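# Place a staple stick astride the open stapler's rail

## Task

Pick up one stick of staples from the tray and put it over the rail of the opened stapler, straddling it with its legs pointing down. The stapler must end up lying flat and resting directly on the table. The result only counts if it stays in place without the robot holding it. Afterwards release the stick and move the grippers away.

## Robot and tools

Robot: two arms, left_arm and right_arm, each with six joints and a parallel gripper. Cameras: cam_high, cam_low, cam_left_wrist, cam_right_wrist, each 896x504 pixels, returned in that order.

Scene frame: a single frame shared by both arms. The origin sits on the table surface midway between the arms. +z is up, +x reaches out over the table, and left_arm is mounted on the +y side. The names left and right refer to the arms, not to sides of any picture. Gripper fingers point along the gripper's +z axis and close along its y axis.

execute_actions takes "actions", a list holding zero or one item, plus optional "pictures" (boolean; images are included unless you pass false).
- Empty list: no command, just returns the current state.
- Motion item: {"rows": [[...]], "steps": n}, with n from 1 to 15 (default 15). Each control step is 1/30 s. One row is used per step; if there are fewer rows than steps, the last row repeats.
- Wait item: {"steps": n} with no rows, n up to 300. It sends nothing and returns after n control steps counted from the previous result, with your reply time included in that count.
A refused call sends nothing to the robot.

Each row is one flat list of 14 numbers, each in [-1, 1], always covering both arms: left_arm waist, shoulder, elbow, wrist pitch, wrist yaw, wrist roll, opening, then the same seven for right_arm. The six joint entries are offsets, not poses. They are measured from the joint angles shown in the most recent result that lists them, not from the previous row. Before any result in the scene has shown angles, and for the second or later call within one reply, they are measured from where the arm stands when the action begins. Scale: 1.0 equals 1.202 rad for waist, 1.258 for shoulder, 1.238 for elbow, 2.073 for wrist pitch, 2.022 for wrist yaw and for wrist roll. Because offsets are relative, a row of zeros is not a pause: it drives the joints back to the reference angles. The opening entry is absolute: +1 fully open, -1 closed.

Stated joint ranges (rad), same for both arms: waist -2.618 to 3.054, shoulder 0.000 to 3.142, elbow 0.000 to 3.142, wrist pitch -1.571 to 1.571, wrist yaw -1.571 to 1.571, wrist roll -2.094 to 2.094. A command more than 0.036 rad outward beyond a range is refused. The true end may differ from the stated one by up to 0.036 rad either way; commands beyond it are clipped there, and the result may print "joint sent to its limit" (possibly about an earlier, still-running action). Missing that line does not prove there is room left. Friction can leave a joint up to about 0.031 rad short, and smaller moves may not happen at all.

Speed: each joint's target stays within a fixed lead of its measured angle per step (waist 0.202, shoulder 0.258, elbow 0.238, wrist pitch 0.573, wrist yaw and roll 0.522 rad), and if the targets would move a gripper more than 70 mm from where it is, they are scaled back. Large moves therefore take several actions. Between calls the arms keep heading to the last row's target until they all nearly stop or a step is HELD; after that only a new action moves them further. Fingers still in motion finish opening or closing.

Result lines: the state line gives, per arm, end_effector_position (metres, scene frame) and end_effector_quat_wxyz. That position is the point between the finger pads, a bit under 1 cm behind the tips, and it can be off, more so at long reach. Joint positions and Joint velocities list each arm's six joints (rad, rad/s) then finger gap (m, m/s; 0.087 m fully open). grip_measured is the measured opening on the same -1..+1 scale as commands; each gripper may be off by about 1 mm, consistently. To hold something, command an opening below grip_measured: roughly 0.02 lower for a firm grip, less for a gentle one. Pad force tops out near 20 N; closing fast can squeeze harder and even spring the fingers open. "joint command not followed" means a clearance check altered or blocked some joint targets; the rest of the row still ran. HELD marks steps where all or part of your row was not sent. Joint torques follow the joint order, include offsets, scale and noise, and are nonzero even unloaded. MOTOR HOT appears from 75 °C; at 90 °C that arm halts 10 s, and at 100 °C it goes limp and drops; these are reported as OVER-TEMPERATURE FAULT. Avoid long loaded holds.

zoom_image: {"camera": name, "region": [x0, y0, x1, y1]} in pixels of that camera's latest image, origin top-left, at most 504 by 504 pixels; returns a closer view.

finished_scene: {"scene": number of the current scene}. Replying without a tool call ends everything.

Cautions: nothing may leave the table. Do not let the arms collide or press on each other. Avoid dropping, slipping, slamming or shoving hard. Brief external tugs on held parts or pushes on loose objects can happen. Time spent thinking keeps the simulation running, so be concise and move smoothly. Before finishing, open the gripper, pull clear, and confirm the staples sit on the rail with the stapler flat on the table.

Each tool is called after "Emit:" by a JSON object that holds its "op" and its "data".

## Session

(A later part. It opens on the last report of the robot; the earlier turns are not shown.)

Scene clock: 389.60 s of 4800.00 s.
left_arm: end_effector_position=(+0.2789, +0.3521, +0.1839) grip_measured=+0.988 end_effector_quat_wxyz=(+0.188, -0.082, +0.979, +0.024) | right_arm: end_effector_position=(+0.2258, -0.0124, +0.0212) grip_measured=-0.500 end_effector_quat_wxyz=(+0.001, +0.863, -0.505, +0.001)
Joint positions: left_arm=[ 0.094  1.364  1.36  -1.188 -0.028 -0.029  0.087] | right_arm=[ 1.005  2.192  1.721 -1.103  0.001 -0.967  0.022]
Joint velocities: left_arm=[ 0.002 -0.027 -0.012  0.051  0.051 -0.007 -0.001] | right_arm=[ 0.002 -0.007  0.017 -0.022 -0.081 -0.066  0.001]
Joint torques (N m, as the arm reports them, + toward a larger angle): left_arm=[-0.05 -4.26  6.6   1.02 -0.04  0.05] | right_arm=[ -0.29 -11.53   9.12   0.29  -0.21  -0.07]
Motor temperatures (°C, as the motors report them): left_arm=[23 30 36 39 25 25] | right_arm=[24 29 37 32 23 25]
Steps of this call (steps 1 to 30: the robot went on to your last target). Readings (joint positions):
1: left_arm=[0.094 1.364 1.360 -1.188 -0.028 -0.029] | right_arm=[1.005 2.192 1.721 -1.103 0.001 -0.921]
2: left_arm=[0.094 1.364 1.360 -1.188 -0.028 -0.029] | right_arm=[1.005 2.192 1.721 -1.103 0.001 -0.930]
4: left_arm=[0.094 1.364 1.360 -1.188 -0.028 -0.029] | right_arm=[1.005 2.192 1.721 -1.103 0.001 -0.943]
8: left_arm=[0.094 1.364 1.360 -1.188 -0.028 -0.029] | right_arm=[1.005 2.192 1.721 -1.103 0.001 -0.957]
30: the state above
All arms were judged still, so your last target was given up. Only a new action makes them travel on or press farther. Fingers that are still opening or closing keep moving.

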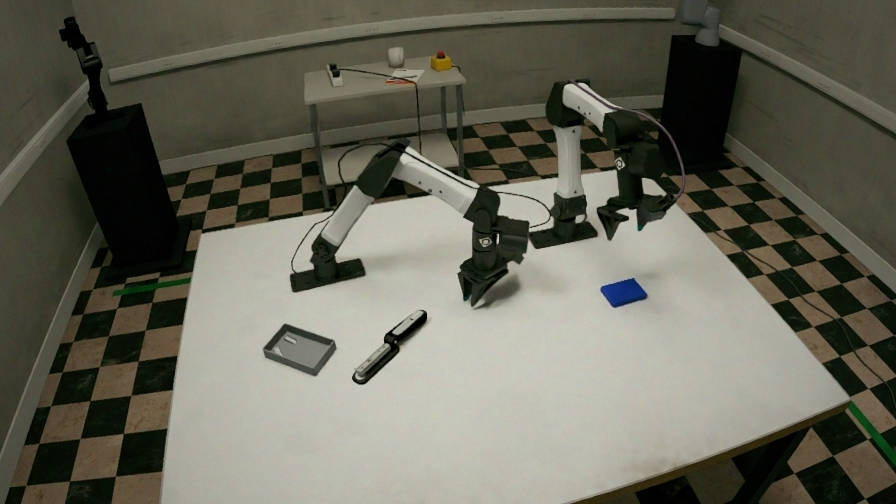

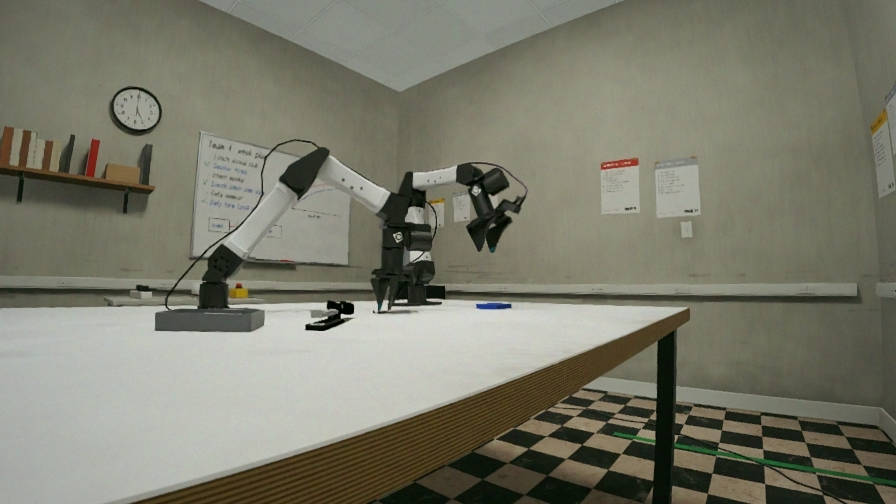

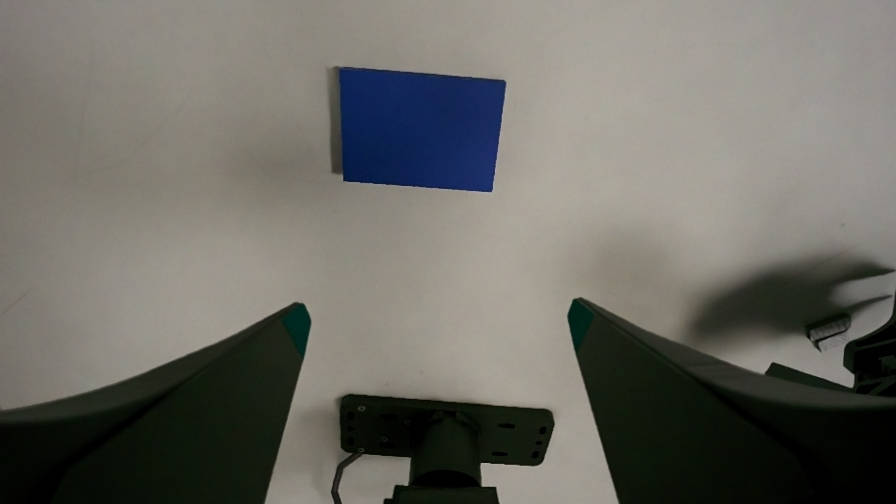

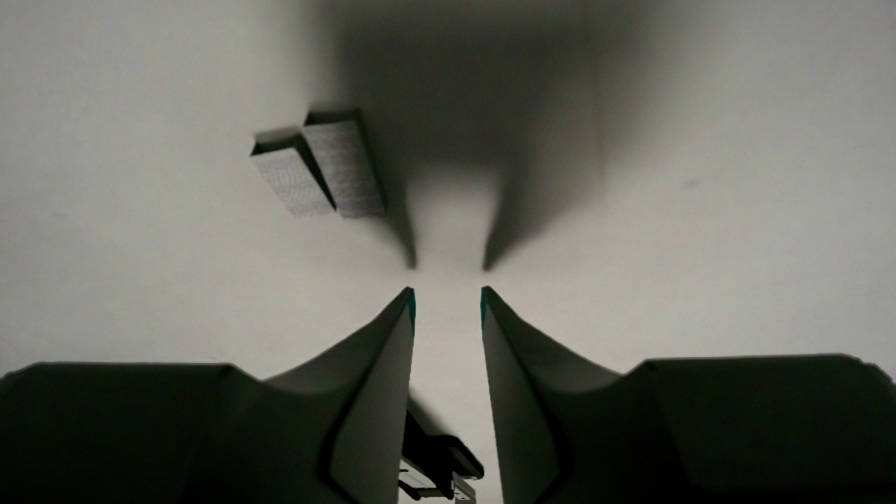

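Emit:
{"op": "execute_actions", "data": {"actions": [{"rows":[[0,0,0,0,0,0,1,0.125,-0.05,-0.04,0,0,0.0,-0.15]]}], "pictures": false}}

Emit:
{"op": "execute_actions", "data": {"actions": [{"steps":20}]}}

Scene clock: 400.27 s of 4800.00 s.
left_arm: end_effector_position=(+0.2789, +0.3521, +0.1839) grip_measured=+0.988 end_effector_quat_wxyz=(+0.188, -0.082, +0.979, +0.024) | right_arm: end_effector_position=(+0.1696, +0.0123, +0.0305) grip_measured=-0.150 end_effector_quat_wxyz=(-0.008, +0.899, -0.437, -0.002)
Joint positions: left_arm=[ 0.094  1.364  1.36  -1.188 -0.028 -0.029  0.087] | right_arm=[ 1.159  2.151  1.696 -1.099 -0.003 -0.967  0.037]
Joint velocities: left_arm=[-0.007  0.002  0.007  0.022 -0.022  0.007  0.   ] | right_arm=[-0.037  0.007  0.017  0.007 -0.066  0.022 -0.   ]
Joint torques (N m, as the arm reports them, + toward a larger angle): left_arm=[ 0.08 -4.2   6.51  1.01 -0.05  0.03] | right_arm=[ -0.5  -12.2    4.47   0.41  -0.17   0.02]
Motor temperatures (°C, as the motors report them): left_arm=[23 30 36 38 25 25] | right_arm=[24 33 38 31 23 25]
Steps of this call (steps 1 to 90: nothing new was sent; then 7.17 s passed at rest; steps 91 to 105: all 15 steps of this action). Readings (joint positions):
91: left_arm=[0.094 1.364 1.360 -1.188 -0.028 -0.029] | right_arm=[1.016 2.187 1.716 -1.100 0.006 -0.967]
92: left_arm=[0.094 1.364 1.360 -1.188 -0.028 -0.029] | right_arm=[1.038 2.179 1.706 -1.099 0.011 -0.967]
94: left_arm=[0.094 1.364 1.360 -1.188 -0.028 -0.029] | right_arm=[1.105 2.165 1.696 -1.099 0.010 -0.967]
98: left_arm=[0.094 1.364 1.360 -1.188 -0.028 -0.029] | right_arm=[1.182 2.152 1.696 -1.099 -0.002 -0.967]
105: the state above

Scene clock: 400.93 s of 4800.00 s.
left_arm: end_effector_position=(+0.2789, +0.3521, +0.1839) grip_measured=+0.988 end_effector_quat_wxyz=(+0.188, -0.082, +0.979, +0.024) | right_arm: end_effector_position=(+0.1697, +0.0122, +0.0305) grip_measured=-0.150 end_effector_quat_wxyz=(-0.008, +0.899, -0.437, -0.002)
Joint positions: left_arm=[ 0.094  1.364  1.36  -1.188 -0.028 -0.029  0.087] | right_arm=[ 1.159  2.151  1.696 -1.099 -0.003 -0.967  0.037]
Joint velocities: left_arm=[-0.007 -0.012  0.002  0.007 -0.051  0.007  0.   ] | right_arm=[-0.017  0.002 -0.012 -0.037  0.051  0.081 -0.   ]
Joint torques (N m, as the arm reports them, + toward a larger angle): left_arm=[-0.03 -4.29  6.65  1.01 -0.04  0.03] | right_arm=[ -0.57 -12.21   4.49   0.4   -0.18   0.02]
Motor temperatures (°C, as the motors report them): left_arm=[23 29 36 38 25 25] | right_arm=[24 33 38 31 23 25]
Steps of this call (steps 1 to 15: the robot went on to your last target; steps 16 to 20: nothing new was sent). Readings (joint positions):
1: left_arm=[0.094 1.364 1.360 -1.188 -0.028 -0.029] | right_arm=[1.159 2.151 1.696 -1.099 -0.003 -0.967]
2: left_arm=[0.094 1.364 1.360 -1.188 -0.028 -0.029] | right_arm=[1.159 2.151 1.696 -1.099 -0.003 -0.967]
4: left_arm=[0.094 1.364 1.360 -1.188 -0.028 -0.029] | right_arm=[1.159 2.151 1.696 -1.099 -0.003 -0.967]
8: left_arm=[0.094 1.364 1.360 -1.188 -0.028 -0.029] | right_arm=[1.159 2.151 1.696 -1.099 -0.003 -0.967]
20: the state above
All arms were judged still, so your last target was given up. Only a new action makes them travel on or press farther. Fingers that are still opening or closing keep moving.

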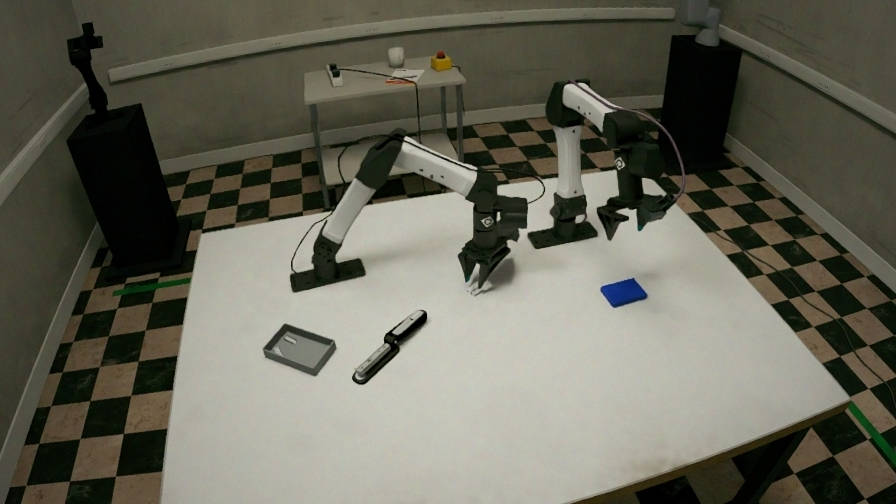

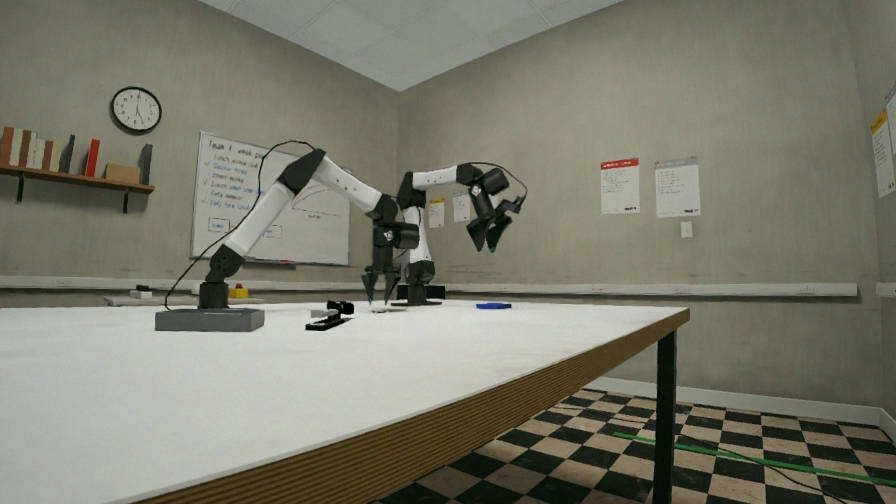

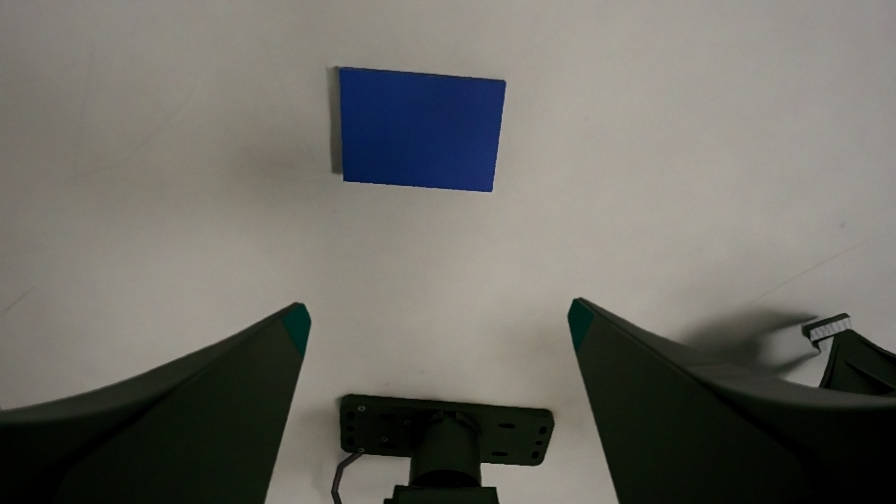

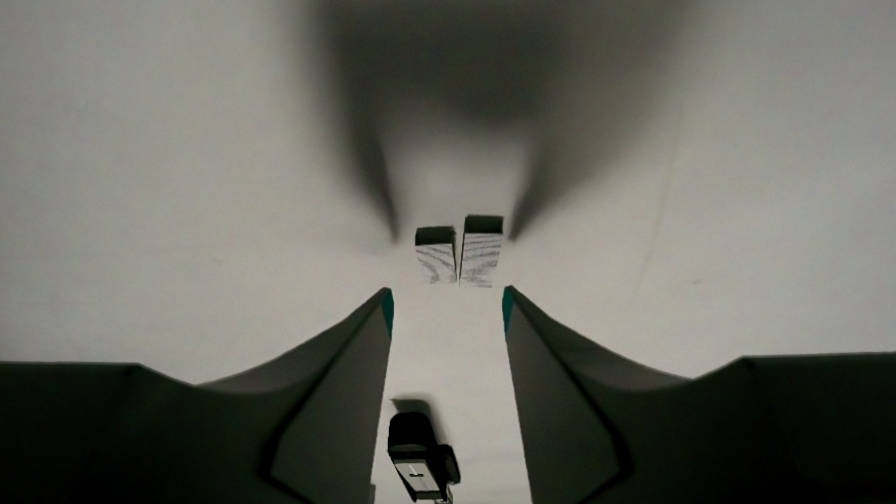

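Emit:
{"op": "execute_actions", "data": {"actions": []}}

Scene clock: 418.97 s of 4800.00 s.
left_arm: end_effector_position=(+0.2789, +0.3521, +0.1839) grip_measured=+0.988 end_effector_quat_wxyz=(+0.188, -0.082, +0.979, +0.024) | right_arm: end_effector_position=(+0.1697, +0.0122, +0.0305) grip_measured=-0.150 end_effector_quat_wxyz=(-0.008, +0.899, -0.437, -0.002)
Joint positions: left_arm=[ 0.094  1.364  1.36  -1.188 -0.028 -0.029  0.087] | right_arm=[ 1.159  2.151  1.696 -1.099 -0.003 -0.967  0.037]
Joint velocities: left_arm=[ 0.007 -0.027  0.002 -0.007 -0.037 -0.066  0.001] | right_arm=[-0.007  0.002 -0.012 -0.022  0.007  0.022  0.   ]
Joint torques (N m, as the arm reports them, + toward a larger angle): left_arm=[ 0.04 -4.18  6.61  1.   -0.03  0.05] | right_arm=[ -0.59 -12.21   4.49   0.41  -0.18   0.02]
Motor temperatures (°C, as the motors report them): left_arm=[23 29 36 38 25 25] | right_arm=[24 38 36 30 23 25]
Steps of this call (steps 1 to 90: nothing new was sent; then 15.03 s passed at rest). Readings (joint positions):
1: left_arm=[0.094 1.364 1.360 -1.188 -0.028 -0.029] | right_arm=[1.159 2.151 1.696 -1.099 -0.003 -0.967]
2: left_arm=[0.094 1.364 1.360 -1.188 -0.028 -0.029] | right_arm=[1.159 2.151 1.696 -1.099 -0.003 -0.967]
4: left_arm=[0.094 1.364 1.360 -1.188 -0.028 -0.029] | right_arm=[1.159 2.151 1.696 -1.099 -0.003 -0.967]
8: left_arm=[0.094 1.364 1.360 -1.188 -0.028 -0.029] | right_arm=[1.159 2.151 1.696 -1.099 -0.003 -0.967]
90: the state above

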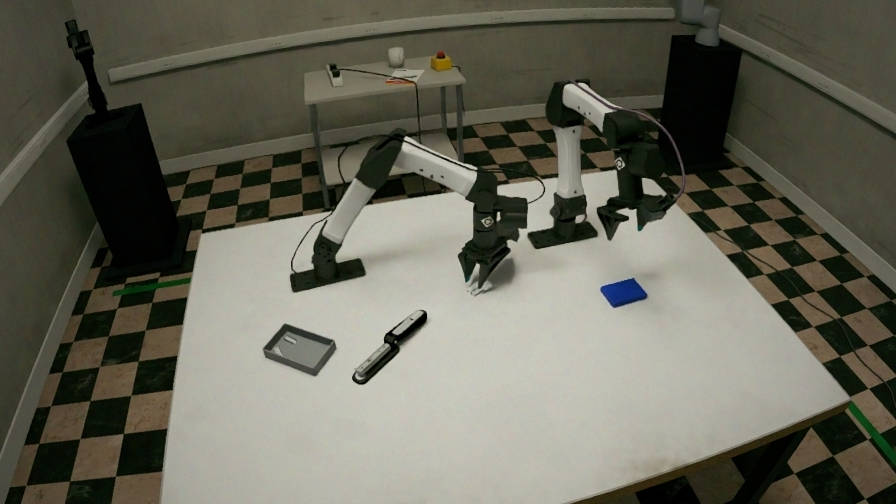

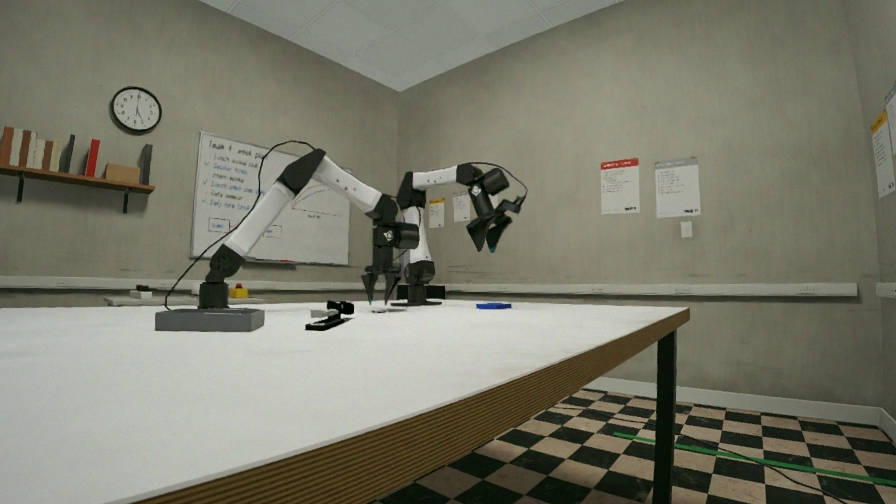

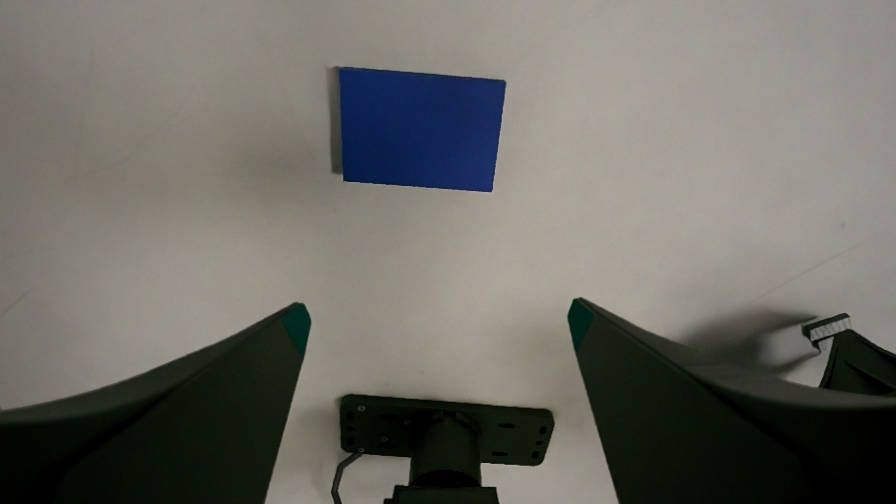

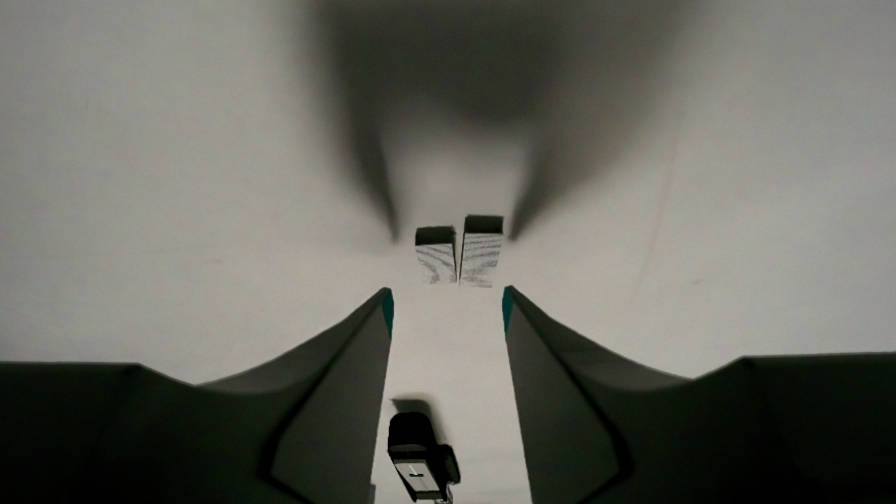

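Emit:
{"op": "execute_actions", "data": {"actions": [{"rows":[[0,0,0,0,0,0,1,0,0.02,-0.025,0.025,0,0,-0.15],[0,0,0,0,0,0,1,0,0.02,-0.025,0.025,0,0,-0.15],[0,0,0,0,0,0,1,0,0.02,-0.025,0.025,0,0,-0.15],[0,0,0,0,0,0,1,0,0.04,-0.06,0.06,0,0,-0.15]],"steps":15}]}}

Scene clock: 426.83 s of 4800.00 s.
left_arm: end_effector_position=(+0.2789, +0.3521, +0.1839) grip_measured=+0.988 end_effector_quat_wxyz=(+0.188, -0.082, +0.979, +0.024) | right_arm: end_effector_position=(+0.1703, +0.0161, +0.0104) grip_measured=-0.150 end_effector_quat_wxyz=(-0.013, +0.900, -0.437, -0.003)
Joint positions: left_arm=[ 0.094  1.364  1.36  -1.188 -0.028 -0.029  0.087] | right_arm=[ 1.161  2.177  1.655 -1.023 -0.001 -0.966  0.037]
Joint velocities: left_arm=[-0.002 -0.007 -0.002  0.066 -0.007  0.022 -0.001] | right_arm=[-0.012  0.002 -0.017  0.007 -0.007  0.007 -0.   ]
Joint torques (N m, as the arm reports them, + toward a larger angle): left_arm=[-0.03 -4.27  6.66  1.01 -0.06  0.07] | right_arm=[-0.49 -8.66  3.62  0.99 -0.22  0.01]
Motor temperatures (°C, as the motors report them): left_arm=[23 28 37 38 25 25] | right_arm=[24 40 36 29 23 25]
Steps of this call (steps 1 to 90: nothing new was sent; then 4.37 s passed at rest; steps 91 to 105: all 15 steps of this action). Readings (joint positions):
91: left_arm=[0.094 1.364 1.360 -1.188 -0.028 -0.029] | right_arm=[1.159 2.152 1.696 -1.097 -0.003 -0.967]
92: left_arm=[0.094 1.364 1.360 -1.188 -0.028 -0.029] | right_arm=[1.159 2.154 1.696 -1.090 -0.003 -0.967]
94: left_arm=[0.094 1.364 1.360 -1.188 -0.028 -0.029] | right_arm=[1.159 2.159 1.687 -1.068 -0.003 -0.967]
98: left_arm=[0.094 1.364 1.360 -1.188 -0.028 -0.029] | right_arm=[1.160 2.177 1.655 -1.026 -0.001 -0.966]
105: the state above

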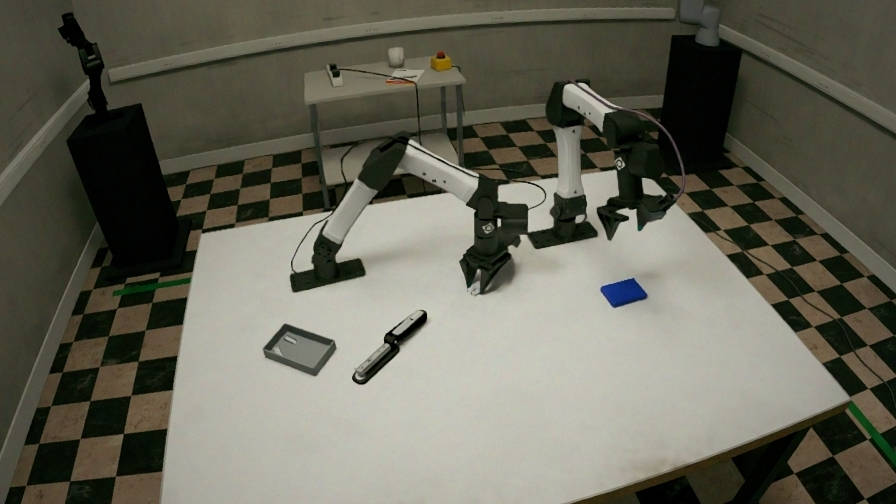

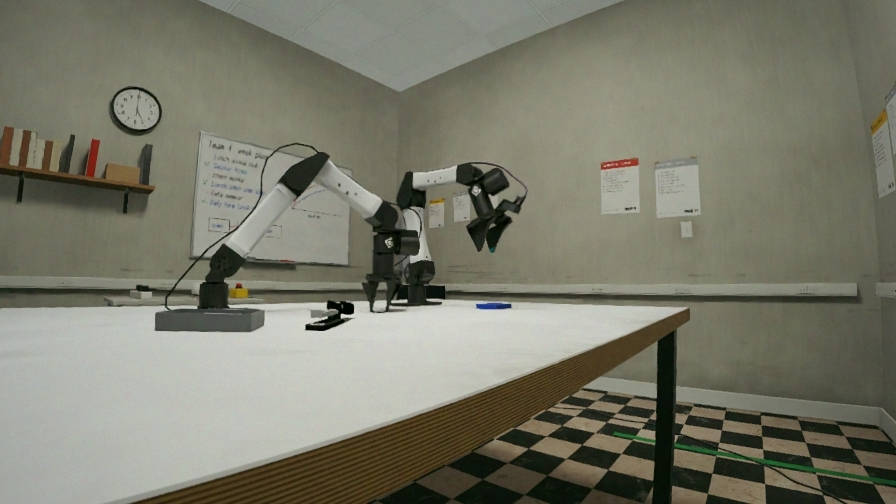

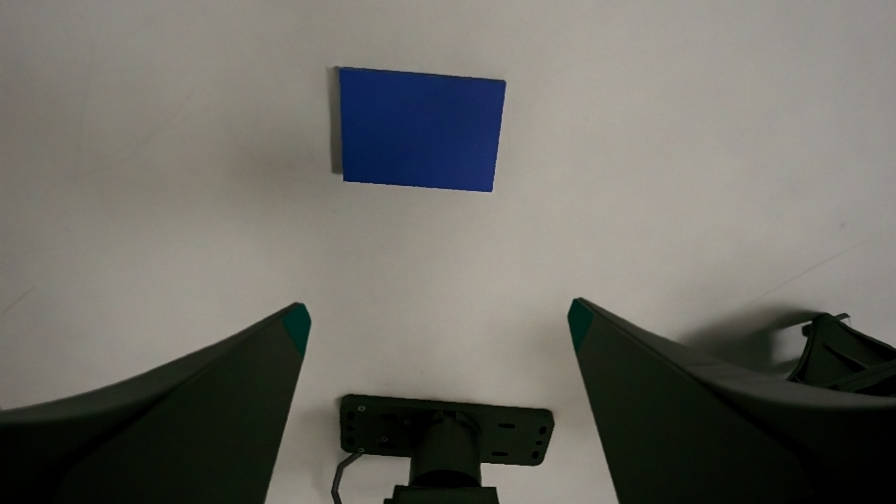

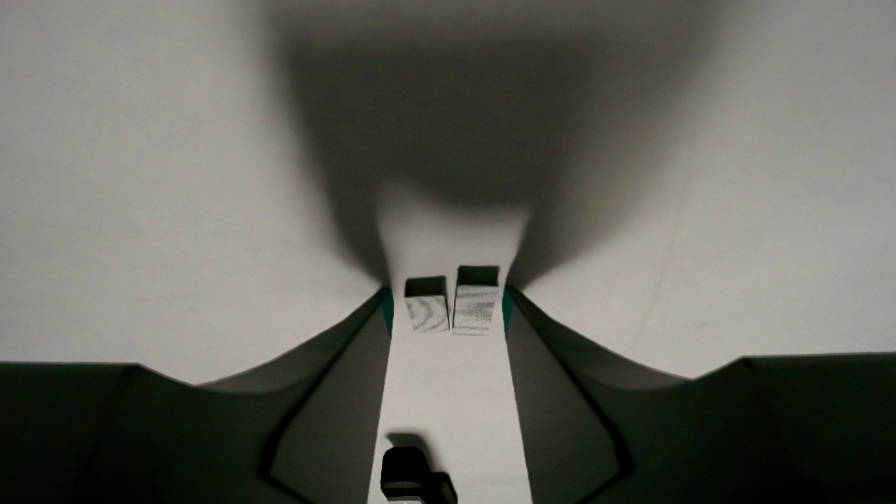

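Emit:
{"op": "execute_actions", "data": {"actions": [{"rows":[[0,0,0,0,0,0,1,0,0,0,0,0,0,-0.2],[0,0,0,0,0,0,1,0,0,0,0,0,0,-0.25],[0,0,0,0,0,0,1,0,0,0,0,0,0,-0.3],[0,0,0,0,0,0,1,0,0,0,0,0,0,-0.35],[0,0,0,0,0,0,1,0,0,0,0,0,0,-0.38],[0,0,0,0,0,0,1,0,0,0,0,0,0,-0.41],[0,0,0,0,0,0,1,0,0,0,0,0,0,-0.44],[0,0,0,0,0,0,1,0,0,0,0,0,0,-0.47]],"steps":15}], "pictures": false}}

Emit:
{"op": "execute_actions", "data": {"actions": [{"rows":[[0,0,0,0,0,0,1,0,-0.03,0.04,-0.04,0,0,-0.47],[0,0,0,0,0,0,1,0,-0.03,0.04,-0.04,0,0,-0.47],[0,0,0,0,0,0,1,0,-0.06,0.08,-0.08,0,0,-0.47],[0,0,0,0,0,0,1,0,-0.06,0.08,-0.08,0,0,-0.47],[0,0,0,0,0,0,1,0,-0.1,0.14,-0.145,0,0,-0.47],[0,0,0,0,0,0,1,0,-0.1,0.14,-0.145,0,0,-0.47],[0,0,0,0,0,0,1,0,-0.13,0.19,-0.195,0,0,-0.47]],"steps":15}]}}

Scene clock: 439.67 s of 4800.00 s.
left_arm: end_effector_position=(+0.2789, +0.3521, +0.1839) grip_measured=+0.988 end_effector_quat_wxyz=(+0.188, -0.082, +0.979, +0.024) | right_arm: end_effector_position=(+0.1695, +0.0147, +0.0105) grip_measured=-0.444 end_effector_quat_wxyz=(-0.009, +0.899, -0.437, -0.003)
Joint positions: left_arm=[ 0.094  1.364  1.36  -1.188 -0.028 -0.029  0.087] | right_arm=[ 1.161  2.177  1.655 -1.03  -0.003 -0.965  0.024]
Joint velocities: left_arm=[ 0.007  0.022  0.007 -0.066 -0.037  0.007 -0.001] | right_arm=[-0.002  0.002  0.007  0.007 -0.037  0.066 -0.001]
Joint torques (N m, as the arm reports them, + toward a larger angle): left_arm=[ 0.04 -4.15  6.56  1.02 -0.03  0.03] | right_arm=[ -0.34 -10.59   6.55   0.53  -0.2    0.01]
Motor temperatures (°C, as the motors report them): left_arm=[23 28 37 38 25 25] | right_arm=[24 38 35 30 23 25]
Steps of this call (steps 1 to 15: the robot went on to your last target; steps 16 to 90: nothing new was sent; then 9.33 s passed at rest; steps 91 to 105: all 15 steps of this action). Readings (joint positions):
91: left_arm=[0.094 1.364 1.360 -1.188 -0.028 -0.029] | right_arm=[1.161 2.177 1.655 -1.026 -0.003 -0.965]
92: left_arm=[0.094 1.364 1.360 -1.188 -0.028 -0.029] | right_arm=[1.161 2.177 1.655 -1.028 -0.004 -0.965]
94: left_arm=[0.094 1.364 1.360 -1.188 -0.028 -0.029] | right_arm=[1.161 2.177 1.655 -1.029 -0.004 -0.965]
98: left_arm=[0.094 1.364 1.360 -1.188 -0.028 -0.029] | right_arm=[1.161 2.177 1.655 -1.030 -0.003 -0.965]
105: the state above

Scene clock: 440.17 s of 4800.00 s.
left_arm: end_effector_position=(+0.2789, +0.3521, +0.1839) grip_measured=+0.988 end_effector_quat_wxyz=(+0.188, -0.082, +0.979, +0.024) | right_arm: end_effector_position=(+0.1640, -0.0031, +0.1327) grip_measured=-0.444 end_effector_quat_wxyz=(-0.036, +0.899, -0.437, -0.007)
Joint positions: left_arm=[ 0.094  1.364  1.36  -1.188 -0.028 -0.029  0.087] | right_arm=[ 1.161  2.001  1.88  -1.376 -0.003 -0.965  0.024]
Joint velocities: left_arm=[ 0.007 -0.007 -0.017 -0.095 -0.037 -0.022 -0.   ] | right_arm=[ 0.002 -0.017 -0.002 -0.374 -0.022  0.007 -0.001]
Joint torques (N m, as the arm reports them, + toward a larger angle): left_arm=[-0.01 -4.25  6.56  1.02 -0.04  0.05] | right_arm=[-0.32 -8.59  7.7   0.46 -0.21  0.02]
Motor temperatures (°C, as the motors report them): left_arm=[23 28 37 38 25 25] | right_arm=[24 39 35 30 23 25]
Steps of this call (steps 1 to 15: all 15 steps of this action). Readings (joint positions):
1: left_arm=[0.094 1.364 1.360 -1.188 -0.028 -0.029] | right_arm=[1.161 2.175 1.659 -1.038 -0.003 -0.965]
2: left_arm=[0.094 1.364 1.360 -1.188 -0.028 -0.029] | right_arm=[1.161 2.174 1.664 -1.050 -0.003 -0.965]
4: left_arm=[0.094 1.364 1.360 -1.188 -0.028 -0.029] | right_arm=[1.161 2.166 1.690 -1.098 -0.003 -0.965]
8: left_arm=[0.094 1.364 1.360 -1.188 -0.028 -0.029] | right_arm=[1.161 2.100 1.797 -1.241 -0.003 -0.965]
15: the state above

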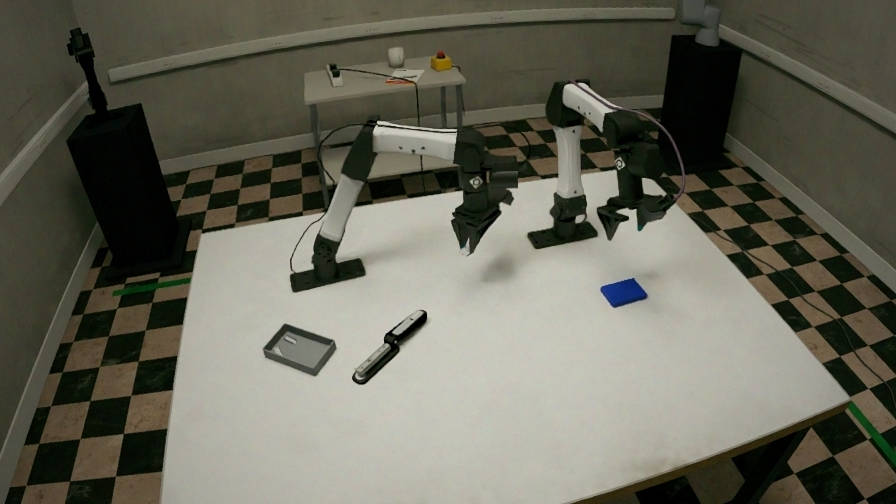

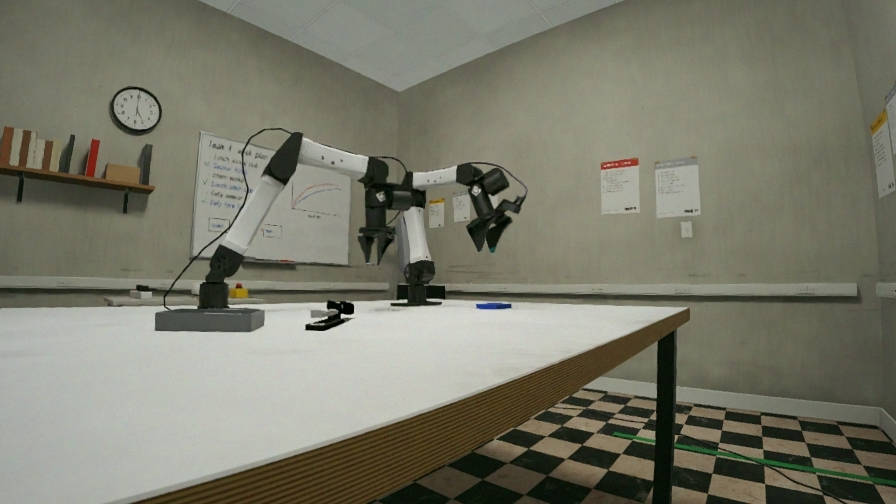

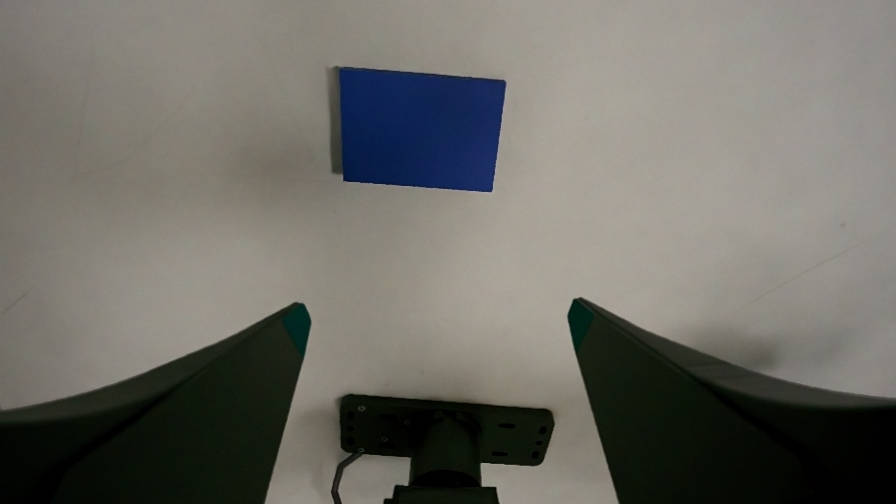

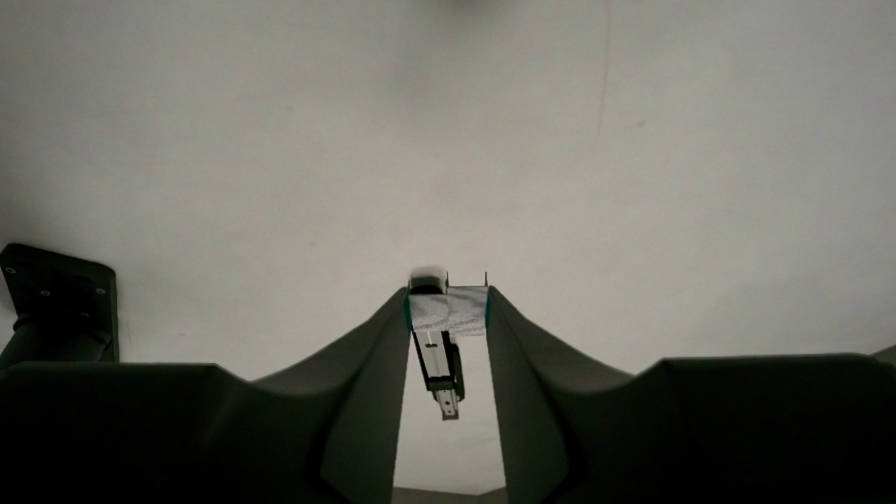

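Emit:
{"op": "execute_actions", "data": {"actions": [{"rows":[[0,0,0,0,0,0,1,-0.84,0,0,-0.03,0,-0.5,-0.47]],"steps":15}], "pictures": false}}

Emit:
{"op": "execute_actions", "data": {"actions": [{"steps":60}]}}

Scene clock: 445.50 s of 4800.00 s.
left_arm: end_effector_position=(+0.2789, +0.3521, +0.1839) grip_measured=+0.988 end_effector_quat_wxyz=(+0.188, -0.082, +0.979, +0.024) | right_arm: end_effector_position=(+0.4030, -0.2235, +0.1326) grip_measured=-0.444 end_effector_quat_wxyz=(-0.012, +0.912, -0.409, +0.006)
Joint positions: left_arm=[ 0.094  1.364  1.36  -1.188 -0.028 -0.029  0.087] | right_arm=[ 0.309  2.005  1.88  -1.419 -0.007 -1.878  0.024]
Joint velocities: left_arm=[-0.012 -0.002 -0.007 -0.037 -0.051 -0.037 -0.   ] | right_arm=[-1.814 -0.022  0.022 -0.037 -0.007 -0.491  0.001]
Joint torques (N m, as the arm reports them, + toward a larger angle): left_arm=[ 0.04 -4.22  6.52  1.02 -0.05  0.04] | right_arm=[-0.41 -9.59  6.63  0.21 -0.16 -0.08]
Motor temperatures (°C, as the motors report them): left_arm=[23 28 37 38 25 25] | right_arm=[24 38 35 29 23 25]
Steps of this call (steps 1 to 30: the robot went on to your last target; steps 31 to 100: nothing new was sent; then 1.50 s passed at rest; steps 101 to 115: all 15 steps of this action). Readings (joint positions):
101: left_arm=[0.094 1.364 1.360 -1.188 -0.028 -0.029] | right_arm=[1.147 2.005 1.880 -1.418 -0.009 -1.031]
102: left_arm=[0.094 1.364 1.360 -1.188 -0.028 -0.029] | right_arm=[1.117 2.005 1.880 -1.419 -0.015 -1.115]
104: left_arm=[0.094 1.364 1.360 -1.188 -0.028 -0.029] | right_arm=[1.018 2.005 1.880 -1.419 -0.016 -1.282]
108: left_arm=[0.094 1.364 1.360 -1.188 -0.028 -0.029] | right_arm=[0.771 2.005 1.880 -1.419 -0.013 -1.617]
115: the state above

Scene clock: 447.50 s of 4800.00 s.
left_arm: end_effector_position=(+0.2789, +0.3521, +0.1839) grip_measured=+0.988 end_effector_quat_wxyz=(+0.188, -0.082, +0.979, +0.024) | right_arm: end_effector_position=(+0.4211, -0.2851, +0.1330) grip_measured=-0.444 end_effector_quat_wxyz=(-0.006, +0.898, -0.440, +0.010)
Joint positions: left_arm=[ 0.094  1.364  1.36  -1.188 -0.028 -0.029  0.087] | right_arm=[ 0.151  2.005  1.88  -1.423  0.003 -1.968  0.024]
Joint velocities: left_arm=[-0.017  0.002 -0.007 -0.022  0.037  0.051 -0.001] | right_arm=[-0.022 -0.017  0.002  0.037 -0.022  0.081 -0.   ]
Joint torques (N m, as the arm reports them, + toward a larger angle): left_arm=[-0.04 -4.11  6.57  1.   -0.04  0.04] | right_arm=[-0.22 -9.61  6.57  0.2  -0.27 -0.07]
Motor temperatures (°C, as the motors report them): left_arm=[23 28 37 38 25 25] | right_arm=[24 38 35 29 23 25]
Steps of this call (steps 1 to 30: the robot went on to your last target; steps 31 to 60: nothing new was sent). Readings (joint positions):
1: left_arm=[0.094 1.364 1.360 -1.188 -0.028 -0.029] | right_arm=[0.245 2.005 1.880 -1.419 -0.007 -1.895]
2: left_arm=[0.094 1.364 1.360 -1.188 -0.028 -0.029] | right_arm=[0.189 2.005 1.880 -1.419 -0.003 -1.910]
4: left_arm=[0.094 1.364 1.360 -1.188 -0.028 -0.029] | right_arm=[0.120 2.005 1.880 -1.419 0.007 -1.931]
8: left_arm=[0.094 1.364 1.360 -1.188 -0.028 -0.029] | right_arm=[0.127 2.005 1.880 -1.420 0.009 -1.953]
60: the state above
All arms were judged still, so your last target was given up. Only a new action makes them travel on or press farther. Fingers that are still opening or closing keep moving.

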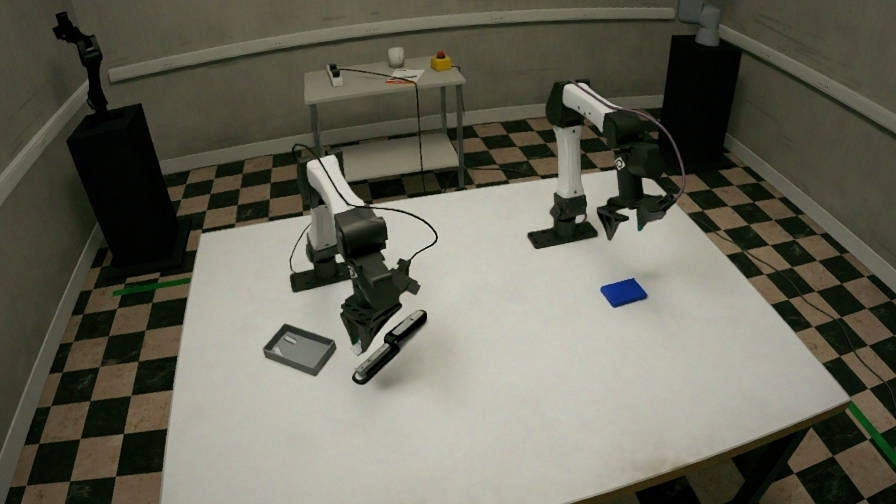

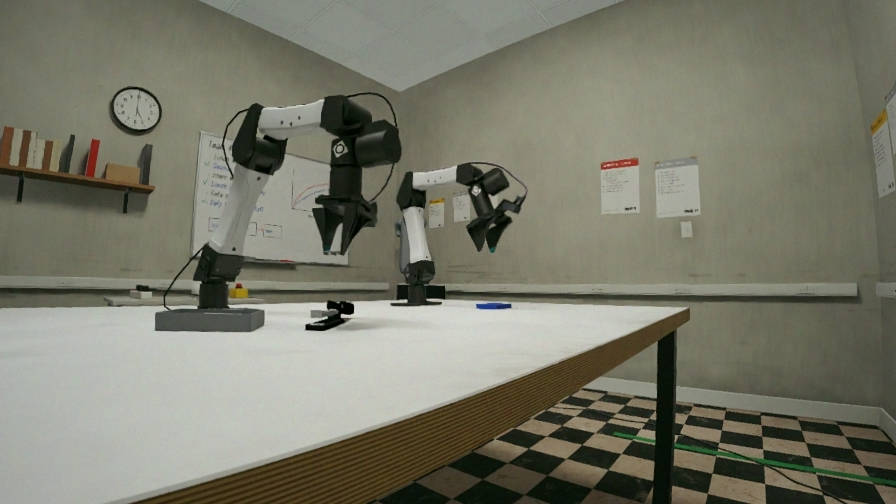

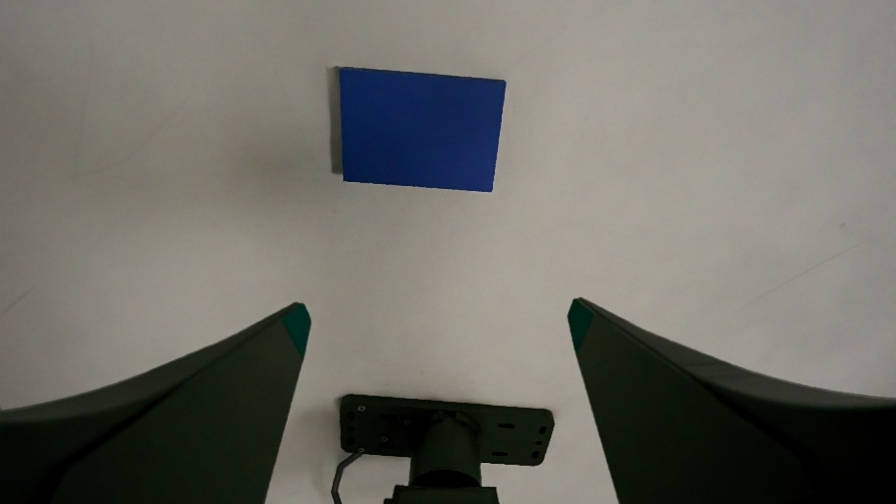

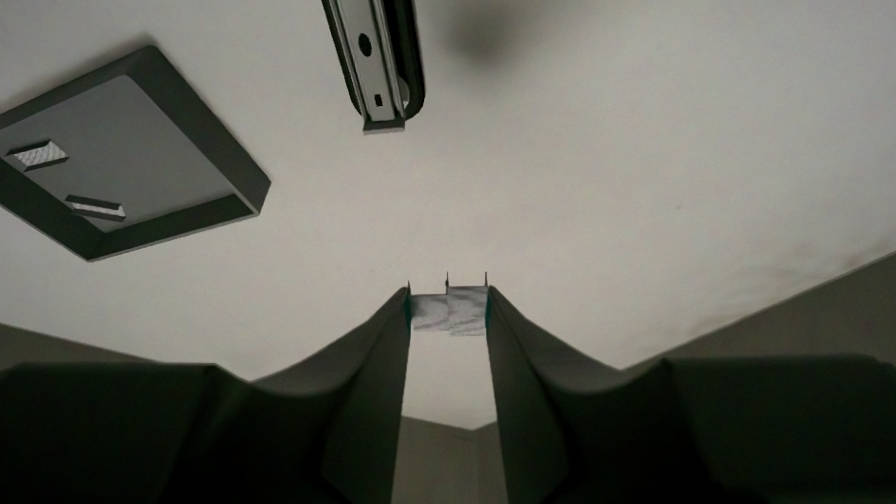

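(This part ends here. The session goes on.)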